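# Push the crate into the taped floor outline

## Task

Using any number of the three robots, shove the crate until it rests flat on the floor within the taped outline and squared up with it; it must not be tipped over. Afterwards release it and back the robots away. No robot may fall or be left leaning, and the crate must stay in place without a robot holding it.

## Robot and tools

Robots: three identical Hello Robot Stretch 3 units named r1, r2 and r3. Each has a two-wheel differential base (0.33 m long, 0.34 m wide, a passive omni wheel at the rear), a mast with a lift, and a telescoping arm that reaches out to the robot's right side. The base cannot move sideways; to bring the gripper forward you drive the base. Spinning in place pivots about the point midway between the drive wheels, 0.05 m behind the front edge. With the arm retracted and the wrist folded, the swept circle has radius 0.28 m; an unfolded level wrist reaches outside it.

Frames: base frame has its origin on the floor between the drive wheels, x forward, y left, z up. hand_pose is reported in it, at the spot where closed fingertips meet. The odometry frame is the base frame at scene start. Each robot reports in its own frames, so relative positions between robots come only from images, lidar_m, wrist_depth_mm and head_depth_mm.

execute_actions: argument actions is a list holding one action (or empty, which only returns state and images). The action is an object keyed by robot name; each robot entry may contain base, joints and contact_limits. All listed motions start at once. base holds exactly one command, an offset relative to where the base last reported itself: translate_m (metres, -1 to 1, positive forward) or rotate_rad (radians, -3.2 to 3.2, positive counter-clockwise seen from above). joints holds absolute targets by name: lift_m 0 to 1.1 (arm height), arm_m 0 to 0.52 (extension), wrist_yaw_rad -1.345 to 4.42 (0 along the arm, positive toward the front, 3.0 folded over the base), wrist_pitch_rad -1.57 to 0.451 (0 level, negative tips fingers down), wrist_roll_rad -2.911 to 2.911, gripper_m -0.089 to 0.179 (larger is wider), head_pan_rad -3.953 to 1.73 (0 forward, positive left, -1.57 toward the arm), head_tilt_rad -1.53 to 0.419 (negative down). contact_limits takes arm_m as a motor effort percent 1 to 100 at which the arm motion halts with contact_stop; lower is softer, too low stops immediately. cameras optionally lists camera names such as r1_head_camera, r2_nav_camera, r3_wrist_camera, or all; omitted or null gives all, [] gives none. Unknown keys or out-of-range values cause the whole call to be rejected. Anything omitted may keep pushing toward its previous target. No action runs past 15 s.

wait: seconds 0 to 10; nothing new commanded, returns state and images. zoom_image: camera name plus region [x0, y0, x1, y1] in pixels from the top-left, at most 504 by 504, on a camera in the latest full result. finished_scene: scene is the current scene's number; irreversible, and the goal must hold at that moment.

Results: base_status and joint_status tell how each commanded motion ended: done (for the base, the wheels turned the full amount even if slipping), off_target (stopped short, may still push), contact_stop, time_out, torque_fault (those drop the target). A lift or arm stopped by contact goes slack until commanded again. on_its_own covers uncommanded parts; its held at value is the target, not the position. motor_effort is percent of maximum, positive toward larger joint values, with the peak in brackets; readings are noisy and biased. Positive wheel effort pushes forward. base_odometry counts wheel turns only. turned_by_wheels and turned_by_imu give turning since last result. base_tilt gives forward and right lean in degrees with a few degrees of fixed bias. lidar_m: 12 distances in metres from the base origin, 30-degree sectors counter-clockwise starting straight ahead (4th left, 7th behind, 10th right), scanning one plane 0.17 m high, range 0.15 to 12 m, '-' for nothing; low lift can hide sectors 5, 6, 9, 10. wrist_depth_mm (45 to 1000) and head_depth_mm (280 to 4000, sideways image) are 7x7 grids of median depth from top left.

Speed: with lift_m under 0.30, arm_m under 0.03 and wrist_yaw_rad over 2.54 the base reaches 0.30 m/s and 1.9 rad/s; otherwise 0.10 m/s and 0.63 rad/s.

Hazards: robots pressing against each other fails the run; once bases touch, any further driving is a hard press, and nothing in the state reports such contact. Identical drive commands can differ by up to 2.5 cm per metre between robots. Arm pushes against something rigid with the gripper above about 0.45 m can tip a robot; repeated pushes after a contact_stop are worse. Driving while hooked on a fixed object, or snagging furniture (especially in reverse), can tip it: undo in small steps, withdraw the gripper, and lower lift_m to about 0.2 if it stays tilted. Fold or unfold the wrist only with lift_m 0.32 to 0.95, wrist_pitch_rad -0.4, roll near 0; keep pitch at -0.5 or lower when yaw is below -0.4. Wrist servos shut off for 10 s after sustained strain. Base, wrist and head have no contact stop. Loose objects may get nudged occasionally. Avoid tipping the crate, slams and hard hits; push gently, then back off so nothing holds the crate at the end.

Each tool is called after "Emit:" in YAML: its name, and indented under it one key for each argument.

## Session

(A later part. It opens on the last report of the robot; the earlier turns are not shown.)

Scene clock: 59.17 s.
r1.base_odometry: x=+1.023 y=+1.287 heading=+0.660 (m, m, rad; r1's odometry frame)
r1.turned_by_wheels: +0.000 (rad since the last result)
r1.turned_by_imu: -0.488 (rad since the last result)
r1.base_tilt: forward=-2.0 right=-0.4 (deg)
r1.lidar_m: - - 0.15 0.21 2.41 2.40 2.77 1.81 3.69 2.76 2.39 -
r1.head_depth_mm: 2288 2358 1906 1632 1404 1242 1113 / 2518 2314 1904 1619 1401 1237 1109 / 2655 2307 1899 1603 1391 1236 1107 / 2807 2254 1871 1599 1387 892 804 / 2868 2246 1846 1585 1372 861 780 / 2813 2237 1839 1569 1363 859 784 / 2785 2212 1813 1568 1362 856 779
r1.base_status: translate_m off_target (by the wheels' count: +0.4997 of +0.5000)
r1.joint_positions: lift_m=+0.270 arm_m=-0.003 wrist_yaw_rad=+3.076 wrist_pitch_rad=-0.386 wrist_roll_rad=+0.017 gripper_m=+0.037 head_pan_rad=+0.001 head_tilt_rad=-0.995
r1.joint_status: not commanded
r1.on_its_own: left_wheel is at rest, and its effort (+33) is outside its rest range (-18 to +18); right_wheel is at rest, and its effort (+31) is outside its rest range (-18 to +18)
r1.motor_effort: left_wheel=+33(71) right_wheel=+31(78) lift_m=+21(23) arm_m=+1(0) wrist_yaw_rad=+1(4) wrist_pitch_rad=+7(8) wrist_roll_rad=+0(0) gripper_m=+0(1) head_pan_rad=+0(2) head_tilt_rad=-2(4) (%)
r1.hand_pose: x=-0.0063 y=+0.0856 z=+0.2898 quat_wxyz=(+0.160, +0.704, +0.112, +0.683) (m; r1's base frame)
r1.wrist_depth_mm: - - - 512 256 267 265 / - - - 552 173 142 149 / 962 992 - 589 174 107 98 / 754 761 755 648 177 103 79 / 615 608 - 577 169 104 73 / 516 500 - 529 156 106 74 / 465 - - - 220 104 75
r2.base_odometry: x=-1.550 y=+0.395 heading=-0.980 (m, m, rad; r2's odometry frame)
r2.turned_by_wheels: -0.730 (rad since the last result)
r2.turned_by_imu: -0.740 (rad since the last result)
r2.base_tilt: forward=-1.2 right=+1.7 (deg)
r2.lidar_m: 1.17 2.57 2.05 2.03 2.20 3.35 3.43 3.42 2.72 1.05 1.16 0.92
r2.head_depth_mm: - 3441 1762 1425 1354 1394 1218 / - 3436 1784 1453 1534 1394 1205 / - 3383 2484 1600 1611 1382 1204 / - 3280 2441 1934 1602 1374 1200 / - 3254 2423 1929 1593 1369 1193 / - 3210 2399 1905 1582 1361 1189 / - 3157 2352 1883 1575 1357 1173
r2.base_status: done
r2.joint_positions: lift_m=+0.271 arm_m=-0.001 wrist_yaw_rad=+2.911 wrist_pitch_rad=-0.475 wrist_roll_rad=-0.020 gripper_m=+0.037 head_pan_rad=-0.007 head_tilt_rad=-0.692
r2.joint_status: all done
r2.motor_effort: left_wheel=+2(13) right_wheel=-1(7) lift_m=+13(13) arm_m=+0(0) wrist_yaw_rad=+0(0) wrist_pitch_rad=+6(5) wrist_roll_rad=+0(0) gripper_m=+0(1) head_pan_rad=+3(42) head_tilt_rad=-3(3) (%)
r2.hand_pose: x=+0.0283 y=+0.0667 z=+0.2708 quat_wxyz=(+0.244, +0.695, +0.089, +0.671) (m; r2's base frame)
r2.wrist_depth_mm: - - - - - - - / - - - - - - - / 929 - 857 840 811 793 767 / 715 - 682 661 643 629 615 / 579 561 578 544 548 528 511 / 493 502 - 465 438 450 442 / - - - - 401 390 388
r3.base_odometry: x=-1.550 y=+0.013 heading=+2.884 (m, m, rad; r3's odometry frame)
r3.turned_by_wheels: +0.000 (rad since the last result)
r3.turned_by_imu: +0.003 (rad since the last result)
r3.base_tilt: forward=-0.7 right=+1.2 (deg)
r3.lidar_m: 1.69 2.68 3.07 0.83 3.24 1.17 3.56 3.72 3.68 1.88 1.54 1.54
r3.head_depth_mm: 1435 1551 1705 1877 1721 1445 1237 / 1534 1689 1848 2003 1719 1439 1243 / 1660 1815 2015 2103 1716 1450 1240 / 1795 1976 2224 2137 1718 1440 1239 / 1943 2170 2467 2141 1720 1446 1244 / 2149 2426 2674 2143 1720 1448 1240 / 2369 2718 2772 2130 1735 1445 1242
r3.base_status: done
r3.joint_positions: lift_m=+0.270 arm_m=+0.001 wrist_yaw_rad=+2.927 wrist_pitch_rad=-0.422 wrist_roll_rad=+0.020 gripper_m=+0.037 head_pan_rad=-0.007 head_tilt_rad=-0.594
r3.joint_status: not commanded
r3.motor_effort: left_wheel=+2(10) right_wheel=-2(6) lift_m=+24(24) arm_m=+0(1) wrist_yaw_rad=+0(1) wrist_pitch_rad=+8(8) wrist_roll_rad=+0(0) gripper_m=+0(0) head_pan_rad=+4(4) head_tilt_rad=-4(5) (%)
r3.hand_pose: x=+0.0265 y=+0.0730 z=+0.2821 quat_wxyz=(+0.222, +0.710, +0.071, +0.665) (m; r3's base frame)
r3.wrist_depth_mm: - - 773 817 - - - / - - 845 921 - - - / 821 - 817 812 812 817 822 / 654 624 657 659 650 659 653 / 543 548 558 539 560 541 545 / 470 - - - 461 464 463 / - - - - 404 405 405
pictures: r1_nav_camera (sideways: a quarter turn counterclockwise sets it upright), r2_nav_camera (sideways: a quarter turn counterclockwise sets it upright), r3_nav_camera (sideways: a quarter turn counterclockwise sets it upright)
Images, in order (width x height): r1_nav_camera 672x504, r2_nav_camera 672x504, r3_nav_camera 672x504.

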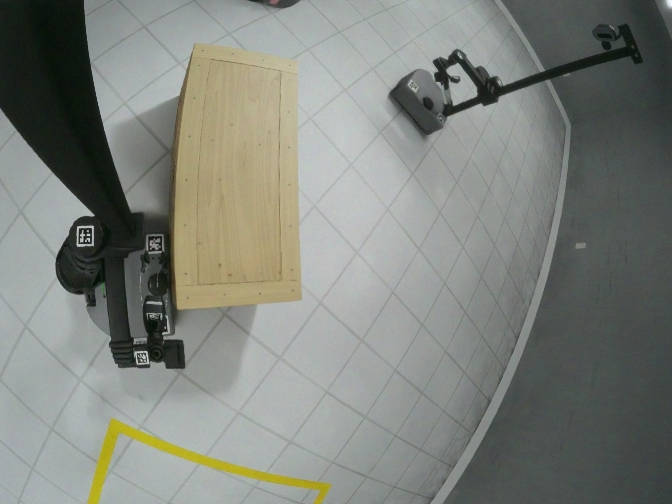

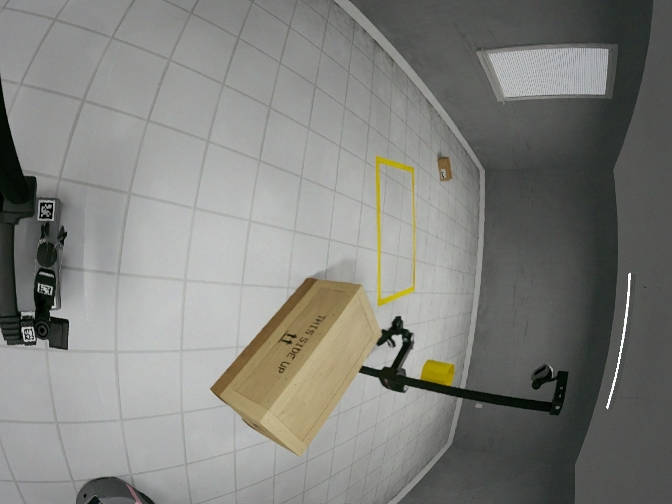

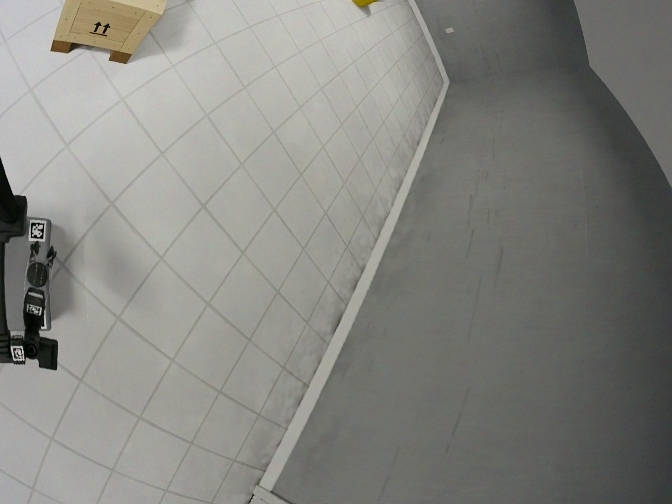

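Emit:
execute_actions:
  actions:
    - {"r1":{"base":{"translate_m":-0.01}},"r2":{"base":{"rotate_rad":-0.53},"joints":{"head_tilt_rad":-1.0}},"r3":{"joints":{"head_pan_rad":1.5}}}
  cameras: []

Emit:
execute_actions:
  actions:
    - {"r2":{"base":{"translate_m":0.7}}}
  cameras: []

Emit:
execute_actions:
  actions:
    - {"r2":{"base":{"rotate_rad":-0.5}}}
  cameras: ["r2_nav_camera","r3_nav_camera"]

Scene clock: 73.13 s.
r1.base_odometry: x=+1.015 y=+1.280 heading=+0.660 (m, m, rad; r1's odometry frame)
r1.turned_by_wheels: +0.000 (rad since the last result)
r1.turned_by_imu: +0.001 (rad since the last result)
r1.base_tilt: forward=-1.9 right=-0.4 (deg)
r1.lidar_m: - - 0.15 0.25 2.40 2.39 2.75 1.80 3.69 2.76 2.37 -
r1.head_depth_mm: 2296 2345 1912 1615 1416 1249 1117 / 2475 2321 1899 1619 1398 1242 1102 / 2660 2312 1892 1615 1392 1233 1115 / 2775 2292 1872 1585 1383 898 805 / 2870 2240 1863 1587 1379 867 779 / 2819 2219 1845 1576 1365 861 778 / 2773 2233 1835 1573 1355 856 775
r1.base_status: done
r1.joint_positions: lift_m=+0.270 arm_m=-0.003 wrist_yaw_rad=+3.076 wrist_pitch_rad=-0.386 wrist_roll_rad=+0.017 gripper_m=+0.037 head_pan_rad=+0.001 head_tilt_rad=-0.995
r1.joint_status: not commanded
r1.motor_effort: left_wheel=+1(21) right_wheel=+0(24) lift_m=+21(22) arm_m=+0(1) wrist_yaw_rad=+0(1) wrist_pitch_rad=+7(7) wrist_roll_rad=+0(0) gripper_m=-1(1) head_pan_rad=+0(0) head_tilt_rad=-3(3) (%)
r1.hand_pose: x=-0.0063 y=+0.0856 z=+0.2898 quat_wxyz=(+0.160, +0.704, +0.112, +0.683) (m; r1's base frame)
r1.wrist_depth_mm: - - - 586 254 269 265 / - - - 635 194 142 143 / 962 - 997 686 198 116 98 / 767 761 758 682 207 118 84 / 615 593 - 585 195 119 84 / 517 521 - 538 178 121 85 / 454 - - - 254 123 86
r2.base_odometry: x=-1.550 y=+0.395 heading=-1.510 (m, m, rad; r2's odometry frame)
r2.turned_by_wheels: -0.530 (rad since the last result)
r2.turned_by_imu: -0.537 (rad since the last result)
r2.base_tilt: forward=-1.1 right=+1.9 (deg)
r2.lidar_m: 0.93 1.17 2.58 2.05 2.03 2.20 3.31 3.43 3.43 2.72 1.05 1.21
r2.head_depth_mm: 2333 2001 1724 1532 1364 1249 1136 / 2301 1889 1670 1523 1369 1238 1135 / 2270 1386 1330 1508 1356 1231 1140 / 2235 1366 1385 1499 1347 1218 1134 / 2137 1360 1477 1494 1342 1218 1129 / 1586 1377 1572 1482 1329 1213 1122 / 1607 1401 1612 1467 1328 1208 1104
r2.base_status: done
r2.joint_positions: lift_m=+0.271 arm_m=-0.001 wrist_yaw_rad=+2.911 wrist_pitch_rad=-0.475 wrist_roll_rad=-0.020 gripper_m=+0.037 head_pan_rad=-0.007 head_tilt_rad=-0.988
r2.joint_status: all done
r2.motor_effort: left_wheel=+2(13) right_wheel=-2(6) lift_m=+13(13) arm_m=+0(0) wrist_yaw_rad=+0(0) wrist_pitch_rad=+5(5) wrist_roll_rad=+0(0) gripper_m=+0(0) head_pan_rad=+3(4) head_tilt_rad=-5(27) (%)
r2.hand_pose: x=+0.0283 y=+0.0667 z=+0.2708 quat_wxyz=(+0.244, +0.695, +0.089, +0.671) (m; r2's base frame)
r2.wrist_depth_mm: - - - - - - - / - - - - - - - / 931 - 860 834 815 788 763 / 714 - 683 667 649 630 614 / 580 562 576 547 542 519 518 / 494 499 - 462 439 451 443 / - - - - 402 391 390
r3.base_odometry: x=-1.550 y=+0.013 heading=+2.884 (m, m, rad; r3's odometry frame)
r3.turned_by_wheels: +0.000 (rad since the last result)
r3.turned_by_imu: +0.000 (rad since the last result)
r3.base_tilt: forward=-0.7 right=+1.2 (deg)
r3.lidar_m: 1.70 2.69 3.07 0.83 3.22 1.16 3.57 3.70 3.69 1.87 1.55 1.54
r3.head_depth_mm: - - 2777 2132 1726 1444 1237 / - 3764 2452 1935 1721 1436 1244 / - - 2571 1707 1255 1345 1242 / - 3814 2781 1528 1237 1351 1238 / - - 2822 1525 1237 1358 1243 / 3644 3872 2757 2114 1718 1443 1250 / 3392 3635 2786 2156 1736 1450 1297
r3.base_status: not commanded
r3.joint_positions: lift_m=+0.270 arm_m=+0.001 wrist_yaw_rad=+2.927 wrist_pitch_rad=-0.422 wrist_roll_rad=+0.020 gripper_m=+0.037 head_pan_rad=+1.493 head_tilt_rad=-0.594
r3.joint_status: all done
r3.motor_effort: left_wheel=+2(2) right_wheel=-1(2) lift_m=+24(24) arm_m=+0(0) wrist_yaw_rad=+0(0) wrist_pitch_rad=+7(8) wrist_roll_rad=+0(0) gripper_m=+0(1) head_pan_rad=+4(56) head_tilt_rad=-5(5) (%)
r3.hand_pose: x=+0.0265 y=+0.0730 z=+0.2821 quat_wxyz=(+0.222, +0.710, +0.071, +0.665) (m; r3's base frame)
r3.wrist_depth_mm: - - 769 810 - - - / - - 863 923 - - - / 822 - 819 822 819 815 825 / 654 620 652 648 648 656 651 / 540 546 553 541 561 533 543 / 471 - - - 461 461 464 / - - - - 404 405 404
pictures: none
No camera images: the call's "cameras" was empty. Leave "cameras" out to get every camera's image.

Scene clock: 77.17 s.
r1.base_odometry: x=+1.015 y=+1.280 heading=+0.660 (m, m, rad; r1's odometry frame)
r1.turned_by_wheels: +0.000 (rad since the last result)
r1.turned_by_imu: +0.001 (rad since the last result)
r1.base_tilt: forward=-2.0 right=-0.4 (deg)
r1.lidar_m: - - 0.15 0.25 2.39 2.40 2.76 1.80 3.69 2.76 2.37 -
r1.head_depth_mm: 2295 2345 1907 1624 1408 1252 1118 / 2491 2292 1905 1616 1399 1239 1104 / 2678 2270 1887 1601 1397 1229 1113 / 2813 2288 1871 1584 1392 895 805 / 2861 2254 1849 1584 1378 864 779 / 2804 2227 1839 1572 1363 863 781 / 2834 2241 1831 1582 1362 854 776
r1.base_status: not commanded
r1.joint_positions: lift_m=+0.270 arm_m=-0.003 wrist_yaw_rad=+3.076 wrist_pitch_rad=-0.386 wrist_roll_rad=+0.017 gripper_m=+0.037 head_pan_rad=+0.001 head_tilt_rad=-0.995
r1.joint_status: not commanded
r1.motor_effort: left_wheel=+1(1) right_wheel=+0(0) lift_m=+21(21) arm_m=+1(1) wrist_yaw_rad=+1(0) wrist_pitch_rad=+7(7) wrist_roll_rad=+0(0) gripper_m=+0(1) head_pan_rad=+0(0) head_tilt_rad=-2(1) (%)
r1.hand_pose: x=-0.0063 y=+0.0856 z=+0.2898 quat_wxyz=(+0.160, +0.704, +0.112, +0.683) (m; r1's base frame)
r1.wrist_depth_mm: - - - 574 256 269 267 / - - - 642 194 142 142 / - - - 687 199 117 98 / 752 745 756 691 208 118 84 / 628 603 - 594 194 120 84 / 515 518 - 533 179 122 85 / 459 - - - 253 123 86
r2.base_odometry: x=-1.507 y=-0.303 heading=-1.509 (m, m, rad; r2's odometry frame)
r2.turned_by_wheels: +0.000 (rad since the last result)
r2.turned_by_imu: -0.001 (rad since the last result)
r2.base_tilt: forward=-1.2 right=+1.8 (deg)
r2.lidar_m: 0.27 0.35 0.73 2.32 2.31 2.50 3.76 4.07 3.09 0.82 2.44 0.27
r2.head_depth_mm: 2315 1974 1728 1522 1369 1245 1137 / 2293 1966 1723 1517 983 1206 1141 / 2272 1944 1695 1069 966 914 1140 / 2244 1936 1677 1065 957 1104 1133 / 2245 1832 1621 1061 957 1188 1129 / 921 1084 1214 1048 975 1211 1121 / 2196 1799 1169 1046 1044 1206 1107
r2.base_status: done
r2.joint_positions: lift_m=+0.271 arm_m=-0.001 wrist_yaw_rad=+2.911 wrist_pitch_rad=-0.475 wrist_roll_rad=-0.020 gripper_m=+0.037 head_pan_rad=-0.007 head_tilt_rad=-0.988
r2.joint_status: not commanded
r2.motor_effort: left_wheel=+2(15) right_wheel=-1(4) lift_m=+13(13) arm_m=+0(0) wrist_yaw_rad=+0(0) wrist_pitch_rad=+5(5) wrist_roll_rad=+0(0) gripper_m=+0(0) head_pan_rad=+2(3) head_tilt_rad=-5(5) (%)
r2.hand_pose: x=+0.0283 y=+0.0667 z=+0.2708 quat_wxyz=(+0.244, +0.695, +0.089, +0.671) (m; r2's base frame)
r2.wrist_depth_mm: - - - - - - 405 / - - - - - 934 398 / 916 - 867 845 823 682 391 / 727 - 673 667 646 606 383 / 580 564 577 546 549 519 376 / 490 500 - 464 436 451 368 / - - - - 399 392 362
r3.base_odometry: x=-1.550 y=+0.013 heading=+2.884 (m, m, rad; r3's odometry frame)
r3.turned_by_wheels: +0.000 (rad since the last result)
r3.turned_by_imu: +0.000 (rad since the last result)
r3.base_tilt: forward=-0.7 right=+1.3 (deg)
r3.lidar_m: 1.70 2.69 3.08 0.83 3.24 3.20 3.56 3.71 3.67 1.87 1.55 1.54
r3.head_depth_mm: - - 2766 2139 1734 1437 1239 / - 3789 2475 1914 1719 1441 1239 / - - 2552 1705 1255 1347 1232 / - 3800 2792 1530 1230 1348 1244 / - - 2794 1530 1225 1349 1238 / 3720 3840 2799 2140 1708 1449 1249 / 3414 3718 2801 2127 1732 1302 1293
r3.base_status: not commanded
r3.joint_positions: lift_m=+0.270 arm_m=+0.001 wrist_yaw_rad=+2.927 wrist_pitch_rad=-0.422 wrist_roll_rad=+0.020 gripper_m=+0.037 head_pan_rad=+1.493 head_tilt_rad=-0.594
r3.joint_status: not commanded
r3.motor_effort: left_wheel=+2(2) right_wheel=-1(2) lift_m=+24(24) arm_m=+0(0) wrist_yaw_rad=+0(0) wrist_pitch_rad=+8(8) wrist_roll_rad=+0(0) gripper_m=+0(0) head_pan_rad=+4(4) head_tilt_rad=-4(4) (%)
r3.hand_pose: x=+0.0265 y=+0.0730 z=+0.2821 quat_wxyz=(+0.222, +0.710, +0.071, +0.665) (m; r3's base frame)
r3.wrist_depth_mm: - - 763 819 - - - / 684 - 844 925 - - - / 713 - 819 829 816 814 818 / 648 628 657 655 650 652 642 / 541 542 555 539 559 541 543 / 470 - - - 462 465 460 / - - - - 404 404 407
pictures: none
No camera images: the call's "cameras" was empty. Leave "cameras" out to get every camera's image.

Scene clock: 78.80 s.
r1.base_odometry: x=+1.015 y=+1.280 heading=+0.660 (m, m, rad; r1's odometry frame)
r1.turned_by_wheels: +0.000 (rad since the last result)
r1.turned_by_imu: +0.000 (rad since the last result)
r1.base_tilt: forward=-1.9 right=-0.4 (deg)
r1.lidar_m: - - 0.15 0.25 2.40 2.39 2.76 1.80 3.68 2.77 2.38 -
r1.head_depth_mm: 2276 2348 1912 1634 1409 1237 1112 / 2512 2311 1897 1613 1410 1240 1113 / 2654 2296 1891 1595 1387 1229 1115 / 2800 2251 1864 1579 1383 898 806 / 2846 2248 1869 1581 1374 863 781 / 2870 2247 1839 1573 1366 860 782 / 2811 2213 1825 1527 1364 853 780
r1.base_status: not commanded
r1.joint_positions: lift_m=+0.270 arm_m=-0.003 wrist_yaw_rad=+3.076 wrist_pitch_rad=-0.386 wrist_roll_rad=+0.017 gripper_m=+0.037 head_pan_rad=+0.001 head_tilt_rad=-0.995
r1.joint_status: not commanded
r1.motor_effort: left_wheel=+1(1) right_wheel=+0(0) lift_m=+21(21) arm_m=+1(1) wrist_yaw_rad=+0(1) wrist_pitch_rad=+7(7) wrist_roll_rad=+0(0) gripper_m=+0(0) head_pan_rad=+0(0) head_tilt_rad=-2(2) (%)
r1.hand_pose: x=-0.0063 y=+0.0856 z=+0.2898 quat_wxyz=(+0.160, +0.704, +0.112, +0.683) (m; r1's base frame)
r1.wrist_depth_mm: - - - 588 256 266 267 / - - - 653 193 142 142 / 989 994 977 678 197 116 98 / 757 753 767 691 208 118 84 / 605 616 - 577 194 120 84 / 514 516 - 530 178 122 85 / 456 - - - 252 123 86
r2.base_odometry: x=-1.507 y=-0.303 heading=-2.009 (m, m, rad; r2's odometry frame)
r2.turned_by_wheels: -0.500 (rad since the last result)
r2.turned_by_imu: -0.506 (rad since the last result)
r2.base_tilt: forward=-1.1 right=+2.0 (deg)
r2.lidar_m: 0.27 0.27 0.35 2.87 2.32 2.30 2.52 3.87 4.07 3.01 0.83 0.29
r2.head_depth_mm: 2321 1975 1720 1532 1370 1245 1137 / 2282 1963 1705 1509 1364 1240 1141 / 2271 1934 1699 1506 1360 1231 1139 / 2243 1922 1681 1444 967 1181 1137 / 2245 1917 1666 1059 954 1103 1132 / 2212 1901 1658 1046 946 1072 1122 / 2193 1883 1647 1043 939 1041 1103
r2.base_status: done
r2.joint_positions: lift_m=+0.271 arm_m=-0.001 wrist_yaw_rad=+2.911 wrist_pitch_rad=-0.475 wrist_roll_rad=-0.020 gripper_m=+0.037 head_pan_rad=-0.007 head_tilt_rad=-0.988
r2.joint_status: not commanded
r2.motor_effort: left_wheel=+2(12) right_wheel=-2(5) lift_m=+13(13) arm_m=+0(0) wrist_yaw_rad=+0(0) wrist_pitch_rad=+5(5) wrist_roll_rad=+0(0) gripper_m=+0(0) head_pan_rad=+3(3) head_tilt_rad=-5(5) (%)
r2.hand_pose: x=+0.0283 y=+0.0667 z=+0.2708 quat_wxyz=(+0.244, +0.695, +0.089, +0.671) (m; r2's base frame)
r2.wrist_depth_mm: - - - - 461 315 239 / - - - - 492 329 249 / 921 - 866 808 522 344 257 / 715 - 677 657 555 362 266 / 585 560 574 547 516 375 276 / 489 497 - 464 439 395 284 / - - - - 400 377 295
r3.base_odometry: x=-1.550 y=+0.013 heading=+2.884 (m, m, rad; r3's odometry frame)
r3.turned_by_wheels: +0.000 (rad since the last result)
r3.turned_by_imu: +0.000 (rad since the last result)
r3.base_tilt: forward=-0.7 right=+1.3 (deg)
r3.lidar_m: 1.70 2.68 3.07 0.83 3.24 3.21 3.55 3.73 3.67 1.87 1.55 1.54
r3.head_depth_mm: - - 2813 2118 1709 1436 1245 / - 3780 2456 1912 1716 1439 1235 / - - 2560 1697 1251 1360 1243 / - 3818 2787 1536 1232 1342 1245 / - - 2813 1522 1237 1349 1245 / 3703 3778 2788 2142 1720 1446 1249 / 3428 3542 2760 2128 1686 1353 1292
r3.base_status: not commanded
r3.joint_positions: lift_m=+0.270 arm_m=+0.001 wrist_yaw_rad=+2.927 wrist_pitch_rad=-0.422 wrist_roll_rad=+0.020 gripper_m=+0.037 head_pan_rad=+1.493 head_tilt_rad=-0.594
r3.joint_status: not commanded
r3.motor_effort: left_wheel=+2(2) right_wheel=-1(2) lift_m=+23(24) arm_m=+0(0) wrist_yaw_rad=+0(0) wrist_pitch_rad=+8(8) wrist_roll_rad=+0(0) gripper_m=+0(1) head_pan_rad=+5(4) head_tilt_rad=-4(3) (%)
r3.hand_pose: x=+0.0265 y=+0.0730 z=+0.2821 quat_wxyz=(+0.222, +0.710, +0.071, +0.665) (m; r3's base frame)
r3.wrist_depth_mm: - - 771 824 - - - / 712 - 857 921 - - - / 748 - 821 820 816 825 827 / 655 626 660 656 648 650 649 / 541 541 560 538 560 540 541 / 470 - - - 462 463 465 / - - - - 403 405 404
pictures: r2_nav_camera (sideways: a quarter turn counterclockwise sets it upright), r3_nav_camera (sideways: a quarter turn counterclockwise sets it upright)
Images, in order (width x height): r2_nav_camera 672x504, r3_nav_camera 672x504.

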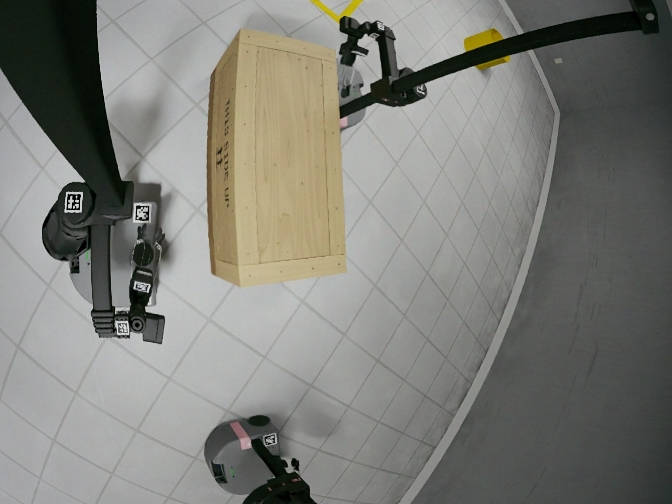

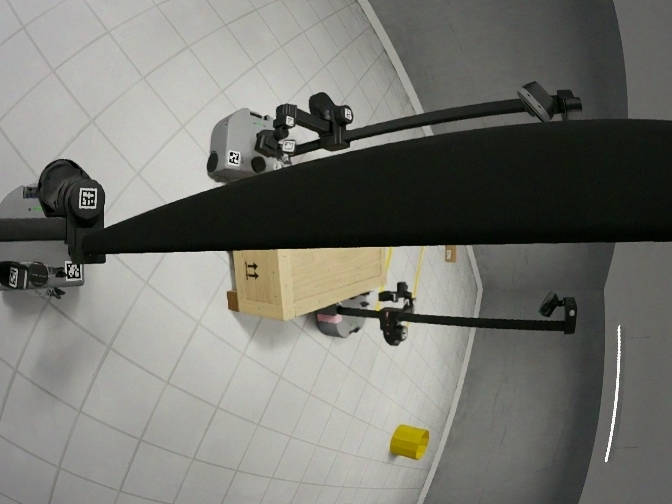

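Emit:
execute_actions:
  actions:
    - {"r2":{"base":{"translate_m":0.2}},"r1":{"joints":{"lift_m":0.32}},"r3":{"base":{"translate_m":-0.9}}}
  cameras: []

Emit:
execute_actions:
  actions:
    - {"r2":{"joints":{"lift_m":0.32}}}
  cameras: []

Emit:
execute_actions:
  actions:
    - {"r2":{"base":{"translate_m":0.25}},"r1":{"base":{"translate_m":0.25}}}
  cameras: ["r1_nav_camera","r2_nav_camera"]

Scene clock: 87.10 s.
r1.base_odometry: x=+1.015 y=+1.280 heading=+0.660 (m, m, rad; r1's odometry frame)
r1.turned_by_wheels: +0.000 (rad since the last result)
r1.turned_by_imu: +0.002 (rad since the last result)
r1.base_tilt: forward=-2.0 right=-0.3 (deg)
r1.lidar_m: - - 0.15 0.25 2.40 2.39 2.76 1.80 3.70 2.77 2.38 -
r1.head_depth_mm: 2281 2356 1906 1599 1401 1243 1115 / 2501 2311 1900 1622 1409 1247 1110 / 2655 2288 1891 1605 1399 1226 1110 / 2801 2252 1871 1597 1391 897 806 / 2867 2253 1840 1575 1377 861 782 / 2851 2232 1832 1563 1373 860 780 / 2803 2208 1808 1554 1357 856 778
r1.base_status: not commanded
r1.joint_positions: lift_m=+0.320 arm_m=-0.003 wrist_yaw_rad=+3.076 wrist_pitch_rad=-0.386 wrist_roll_rad=+0.017 gripper_m=+0.037 head_pan_rad=+0.001 head_tilt_rad=-0.995
r1.joint_status: all done
r1.motor_effort: left_wheel=-1(1) right_wheel=+0(0) lift_m=+24(29) arm_m=+1(1) wrist_yaw_rad=+0(1) wrist_pitch_rad=+7(7) wrist_roll_rad=+0(0) gripper_m=-1(0) head_pan_rad=+0(0) head_tilt_rad=-3(2) (%)
r1.hand_pose: x=-0.0063 y=+0.0856 z=+0.3397 quat_wxyz=(+0.160, +0.704, +0.112, +0.683) (m; r1's base frame)
r1.wrist_depth_mm: - - - - 582 574 569 / - - - 651 319 324 321 / - - - 713 233 221 222 / 832 853 831 748 204 167 170 / 674 688 - 658 190 137 135 / 589 574 - 571 175 122 114 / 497 513 - 532 255 120 98
r2.base_odometry: x=-1.592 y=-0.484 heading=-2.009 (m, m, rad; r2's odometry frame)
r2.turned_by_wheels: +0.000 (rad since the last result)
r2.turned_by_imu: -0.001 (rad since the last result)
r2.base_tilt: forward=-1.2 right=+1.8 (deg)
r2.lidar_m: - - 0.15 0.21 2.48 2.46 2.69 4.14 1.04 2.82 2.32 -
r2.head_depth_mm: 2219 1971 1726 1521 1365 1240 1135 / 2285 1960 1707 1522 1360 1235 1138 / 2294 1943 1693 1502 1356 1232 1142 / 2243 1931 1681 1498 1293 878 824 / 2231 1905 1668 1486 951 866 813 / 2197 1894 1664 1478 945 864 808 / 2194 1879 1648 1474 940 856 803
r2.base_status: done
r2.joint_positions: lift_m=+0.271 arm_m=-0.001 wrist_yaw_rad=+2.921 wrist_pitch_rad=-0.478 wrist_roll_rad=-0.020 gripper_m=+0.037 head_pan_rad=-0.007 head_tilt_rad=-0.989
r2.joint_status: not commanded
r2.motor_effort: left_wheel=+5(15) right_wheel=-1(4) lift_m=+13(13) arm_m=+0(0) wrist_yaw_rad=-8(8) wrist_pitch_rad=+6(6) wrist_roll_rad=+0(0) gripper_m=+4(4) head_pan_rad=+3(2) head_tilt_rad=-6(6) (%)
r2.hand_pose: x=+0.0261 y=+0.0668 z=+0.2701 quat_wxyz=(+0.241, +0.694, +0.094, +0.672) (m; r2's base frame)
r2.wrist_depth_mm: - - - 232 141 120 114 / - - - 264 132 91 77 / 922 - 857 308 141 92 68 / 707 674 678 362 155 96 71 / 578 567 572 361 151 101 73 / 488 494 - - 156 109 76 / - - - - 206 109 79
r3.base_odometry: x=-0.680 y=-0.217 heading=+2.884 (m, m, rad; r3's odometry frame)
r3.turned_by_wheels: +0.000 (rad since the last result)
r3.turned_by_imu: -0.004 (rad since the last result)
r3.base_tilt: forward=-0.7 right=+1.2 (deg)
r3.lidar_m: 2.45 1.18 1.10 3.10 2.54 2.52 2.78 3.12 3.11 2.76 2.24 2.22
r3.head_depth_mm: - - 2769 2002 1507 1342 1239 / - 3777 2775 2149 1729 1445 1242 / - - 2794 2126 1720 1453 1237 / 3617 3816 2770 2128 1724 1434 1247 / 3160 3476 2801 2130 1722 1443 1233 / 2926 3156 2792 2117 1724 1453 1245 / 2640 2889 2804 2122 1726 1446 1304
r3.base_status: done
r3.joint_positions: lift_m=+0.270 arm_m=+0.001 wrist_yaw_rad=+2.927 wrist_pitch_rad=-0.422 wrist_roll_rad=+0.020 gripper_m=+0.037 head_pan_rad=+1.493 head_tilt_rad=-0.594
r3.joint_status: not commanded
r3.motor_effort: left_wheel=+2(5) right_wheel=-2(10) lift_m=+24(24) arm_m=-1(0) wrist_yaw_rad=+0(0) wrist_pitch_rad=+8(8) wrist_roll_rad=+0(0) gripper_m=+0(0) head_pan_rad=+4(5) head_tilt_rad=-4(5) (%)
r3.hand_pose: x=+0.0265 y=+0.0730 z=+0.2821 quat_wxyz=(+0.222, +0.710, +0.071, +0.665) (m; r3's base frame)
r3.wrist_depth_mm: - - - - - 920 929 / - - - - 919 863 - / 814 - 825 820 826 813 818 / 651 623 654 652 657 654 659 / 543 541 561 541 563 541 540 / 470 - - - 460 466 462 / - - - - 405 402 407
pictures: none
No camera images: the call's "cameras" was empty. Leave "cameras" out to get every camera's image.

Scene clock: 88.40 s.
r1.base_odometry: x=+1.015 y=+1.280 heading=+0.660 (m, m, rad; r1's odometry frame)
r1.turned_by_wheels: +0.000 (rad since the last result)
r1.turned_by_imu: +0.000 (rad since the last result)
r1.base_tilt: forward=-1.9 right=-0.5 (deg)
r1.lidar_m: - - 0.15 0.25 2.40 2.40 2.76 1.80 3.68 2.76 2.38 -
r1.head_depth_mm: 2298 2338 1918 1619 1400 1240 1117 / 2460 2285 1929 1618 1402 1238 1110 / 2657 2320 1876 1607 1395 1225 1113 / 2813 2265 1879 1591 1393 900 806 / 2877 2251 1849 1575 1379 863 778 / 2815 2232 1854 1569 1373 859 781 / 2779 2229 1844 1552 1359 856 779
r1.base_status: not commanded
r1.joint_positions: lift_m=+0.320 arm_m=-0.003 wrist_yaw_rad=+3.076 wrist_pitch_rad=-0.386 wrist_roll_rad=+0.017 gripper_m=+0.037 head_pan_rad=+0.001 head_tilt_rad=-0.995
r1.joint_status: not commanded
r1.motor_effort: left_wheel=+0(1) right_wheel=+0(0) lift_m=+23(24) arm_m=+1(1) wrist_yaw_rad=+1(1) wrist_pitch_rad=+7(7) wrist_roll_rad=+0(0) gripper_m=+0(0) head_pan_rad=+0(0) head_tilt_rad=-2(2) (%)
r1.hand_pose: x=-0.0063 y=+0.0856 z=+0.3397 quat_wxyz=(+0.160, +0.704, +0.112, +0.683) (m; r1's base frame)
r1.wrist_depth_mm: - - - - 570 580 562 / - - - 643 318 323 322 / - - - 697 234 223 221 / 839 859 823 747 202 166 169 / 699 682 - 666 189 138 135 / 584 568 - 575 175 122 113 / 502 513 - 527 255 120 98
r2.base_odometry: x=-1.592 y=-0.484 heading=-2.009 (m, m, rad; r2's odometry frame)
r2.turned_by_wheels: +0.000 (rad since the last result)
r2.turned_by_imu: +0.000 (rad since the last result)
r2.base_tilt: forward=-1.3 right=+1.9 (deg)
r2.lidar_m: - - 0.15 0.21 2.48 2.46 2.69 4.12 1.04 2.82 2.32 -
r2.head_depth_mm: 2212 1967 1723 1522 1372 1245 1137 / 2277 1962 1700 1515 1362 1241 1148 / 2273 1939 1701 1508 1354 1229 1141 / 2248 1923 1682 1503 1295 879 824 / 2246 1906 1671 1491 947 866 808 / 2220 1905 1653 1486 942 861 809 / 2184 1883 1650 1472 941 856 804
r2.base_status: not commanded
r2.joint_positions: lift_m=+0.319 arm_m=-0.001 wrist_yaw_rad=+2.921 wrist_pitch_rad=-0.487 wrist_roll_rad=-0.020 gripper_m=+0.037 head_pan_rad=-0.007 head_tilt_rad=-0.989
r2.joint_status: all done
r2.motor_effort: left_wheel=+5(5) right_wheel=-1(0) lift_m=+52(55) arm_m=+0(0) wrist_yaw_rad=-8(9) wrist_pitch_rad=+10(10) wrist_roll_rad=+0(0) gripper_m=+3(3) head_pan_rad=+3(3) head_tilt_rad=-5(5) (%)
r2.hand_pose: x=+0.0258 y=+0.0656 z=+0.3168 quat_wxyz=(+0.244, +0.694, +0.097, +0.671) (m; r2's base frame)
r2.wrist_depth_mm: - - - 338 321 302 284 / - - - 265 208 204 196 / - - 943 312 163 151 150 / 794 742 752 367 152 122 119 / 637 632 643 393 148 107 99 / 549 539 - 373 148 107 86 / 472 - - - 205 107 79
r3.base_odometry: x=-0.680 y=-0.217 heading=+2.884 (m, m, rad; r3's odometry frame)
r3.turned_by_wheels: +0.000 (rad since the last result)
r3.turned_by_imu: +0.000 (rad since the last result)
r3.base_tilt: forward=-0.7 right=+1.3 (deg)
r3.lidar_m: 2.46 1.18 1.10 3.10 2.54 2.52 2.79 3.13 3.11 2.76 2.23 2.21
r3.head_depth_mm: - - 2782 1991 1716 1347 1235 / - 3769 2796 2119 1724 1440 1243 / - - 2807 2111 1718 1449 1239 / 3614 3829 2766 2141 1716 1445 1238 / 3242 3402 2801 2127 1722 1446 1241 / 2935 3146 2805 2123 1718 1451 1247 / 2681 2890 2796 2126 1721 1450 1308
r3.base_status: not commanded
r3.joint_positions: lift_m=+0.270 arm_m=+0.001 wrist_yaw_rad=+2.927 wrist_pitch_rad=-0.422 wrist_roll_rad=+0.020 gripper_m=+0.037 head_pan_rad=+1.493 head_tilt_rad=-0.594
r3.joint_status: not commanded
r3.motor_effort: left_wheel=+2(3) right_wheel=-1(2) lift_m=+24(24) arm_m=+0(0) wrist_yaw_rad=+0(0) wrist_pitch_rad=+8(8) wrist_roll_rad=+0(0) gripper_m=-1(0) head_pan_rad=+4(4) head_tilt_rad=-5(5) (%)
r3.hand_pose: x=+0.0265 y=+0.0730 z=+0.2821 quat_wxyz=(+0.222, +0.710, +0.071, +0.665) (m; r3's base frame)
r3.wrist_depth_mm: - - - - - 940 928 / - - - - 930 866 - / 823 - 814 818 822 818 823 / 656 630 653 651 646 651 653 / 536 540 556 540 559 538 542 / 470 - - - 465 464 459 / - - - - 407 404 406
pictures: none
No camera images: the call's "cameras" was empty. Leave "cameras" out to get every camera's image.

Scene clock: 92.80 s.
r1.base_odometry: x=+1.212 y=+1.434 heading=+0.661 (m, m, rad; r1's odometry frame)
r1.turned_by_wheels: +0.001 (rad since the last result)
r1.turned_by_imu: +0.007 (rad since the last result)
r1.base_tilt: forward=-2.1 right=-0.4 (deg)
r1.lidar_m: - - 0.15 0.21 2.40 2.40 2.78 1.81 3.71 2.75 2.40 -
r1.head_depth_mm: 2330 2356 1929 1634 1405 1246 1110 / 2507 2328 1896 1619 1400 1242 1112 / 2703 2305 1885 1590 1401 1234 1104 / 2813 2293 1880 1594 1392 898 805 / 2850 2232 1848 1585 1376 868 780 / 2838 2225 1838 1591 1363 858 782 / 2827 2195 1824 1552 1365 857 781
r1.base_status: translate_m off_target (by the wheels' count: +0.2497 of +0.2500)
r1.joint_positions: lift_m=+0.320 arm_m=-0.003 wrist_yaw_rad=+3.076 wrist_pitch_rad=-0.386 wrist_roll_rad=+0.017 gripper_m=+0.037 head_pan_rad=+0.001 head_tilt_rad=-0.994
r1.joint_status: not commanded
r1.on_its_own: left_wheel is at rest, and its effort (+35) is outside its rest range (-18 to +18); right_wheel is at rest, and its effort (+28) is outside its rest range (-18 to +18)
r1.motor_effort: left_wheel=+35(65) right_wheel=+28(57) lift_m=+22(24) arm_m=+0(0) wrist_yaw_rad=+0(2) wrist_pitch_rad=+7(7) wrist_roll_rad=+0(0) gripper_m=+0(0) head_pan_rad=+1(0) head_tilt_rad=-2(3) (%)
r1.hand_pose: x=-0.0063 y=+0.0856 z=+0.3399 quat_wxyz=(+0.160, +0.704, +0.112, +0.683) (m; r1's base frame)
r1.wrist_depth_mm: - - - 705 589 569 571 / - - - 548 316 324 321 / - - - 614 218 223 224 / 834 841 865 648 186 168 171 / 690 703 - 671 165 135 137 / 584 575 - 554 152 117 114 / 507 513 - 517 222 105 98
r2.base_odometry: x=-1.698 y=-0.711 heading=-2.009 (m, m, rad; r2's odometry frame)
r2.turned_by_wheels: +0.000 (rad since the last result)
r2.turned_by_imu: +0.105 (rad since the last result)
r2.base_tilt: forward=-1.2 right=+1.9 (deg)
r2.lidar_m: - - 0.15 0.21 2.48 2.48 2.86 1.06 1.10 2.62 2.40 -
r2.head_depth_mm: 2251 1967 1706 1521 1368 1248 1135 / 2283 1968 1708 1509 1362 1234 1144 / 2268 1935 1692 1502 1358 1229 1144 / 2256 1920 1675 1498 955 869 804 / 2235 1913 1673 1486 949 867 802 / 2211 1888 1658 1479 944 861 798 / 2177 1877 1646 1461 938 855 804
r2.base_status: translate_m off_target (by the wheels' count: +0.2498 of +0.2500)
r2.joint_positions: lift_m=+0.319 arm_m=-0.001 wrist_yaw_rad=+2.973 wrist_pitch_rad=-0.493 wrist_roll_rad=-0.020 gripper_m=+0.037 head_pan_rad=-0.005 head_tilt_rad=-0.991
r2.joint_status: not commanded
r2.on_its_own: wrist_yaw_rad is held at +2.958, not at its first target +2.911, by its stall guard, which is not easing now; left_wheel is at rest, and its effort (+52) is outside its rest range (-18 to +18)
r2.motor_effort: left_wheel=+52(100) right_wheel=+17(35) lift_m=+46(52) arm_m=+0(0) wrist_yaw_rad=-12(25) wrist_pitch_rad=+11(12) wrist_roll_rad=+0(0) gripper_m=+4(7) head_pan_rad=+2(3) head_tilt_rad=-4(5) (%)
r2.hand_pose: x=+0.0148 y=+0.0669 z=+0.3157 quat_wxyz=(+0.229, +0.691, +0.117, +0.676) (m; r2's base frame)
r2.wrist_depth_mm: - - - 394 309 291 278 / - - - 436 203 199 193 / - 943 951 527 160 149 148 / 779 767 741 642 147 120 118 / 636 625 - 558 137 101 99 / 542 536 - - 131 91 85 / 471 - - - 188 86 75
r3.base_odometry: x=-0.680 y=-0.217 heading=+2.884 (m, m, rad; r3's odometry frame)
r3.turned_by_wheels: +0.000 (rad since the last result)
r3.turned_by_imu: +0.000 (rad since the last result)
r3.base_tilt: forward=-0.7 right=+1.2 (deg)
r3.lidar_m: 2.46 1.18 1.11 3.10 2.54 2.52 2.79 3.14 3.11 2.76 2.23 2.22
r3.head_depth_mm: - - 2780 1994 1716 1360 1236 / - 3786 2766 2123 1713 1442 1239 / - - 2805 2128 1713 1438 1244 / 3647 3947 2764 2137 1712 1443 1236 / 3233 3436 2833 2119 1724 1436 1250 / 2896 3159 2780 2128 1721 1451 1242 / 2675 2831 2781 2128 1729 1438 1294
r3.base_status: not commanded
r3.joint_positions: lift_m=+0.270 arm_m=+0.001 wrist_yaw_rad=+2.927 wrist_pitch_rad=-0.422 wrist_roll_rad=+0.020 gripper_m=+0.037 head_pan_rad=+1.493 head_tilt_rad=-0.594
r3.joint_status: not commanded
r3.motor_effort: left_wheel=+2(3) right_wheel=-2(1) lift_m=+24(24) arm_m=+0(0) wrist_yaw_rad=+0(0) wrist_pitch_rad=+8(8) wrist_roll_rad=+0(0) gripper_m=+0(0) head_pan_rad=+4(4) head_tilt_rad=-4(5) (%)
r3.hand_pose: x=+0.0265 y=+0.0730 z=+0.2821 quat_wxyz=(+0.222, +0.710, +0.071, +0.665) (m; r3's base frame)
r3.wrist_depth_mm: - - - - - 958 913 / - - - - 959 843 - / 840 - 816 811 825 813 821 / 653 624 652 655 662 655 645 / 544 543 560 544 567 538 545 / 471 - - - 464 460 464 / - - - - 402 403 402
pictures: r1_nav_camera (sideways: a quarter turn counterclockwise sets it upright), r2_nav_camera (sideways: a quarter turn counterclockwise sets it upright)
Images, in order (width x height): r1_nav_camera 672x504, r2_nav_camera 672x504.

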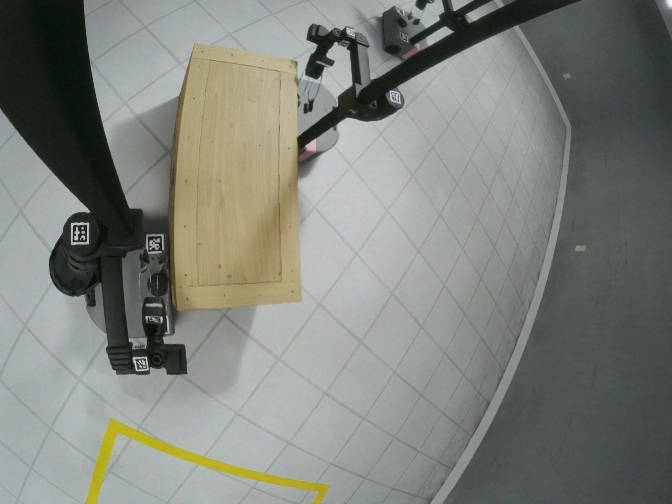

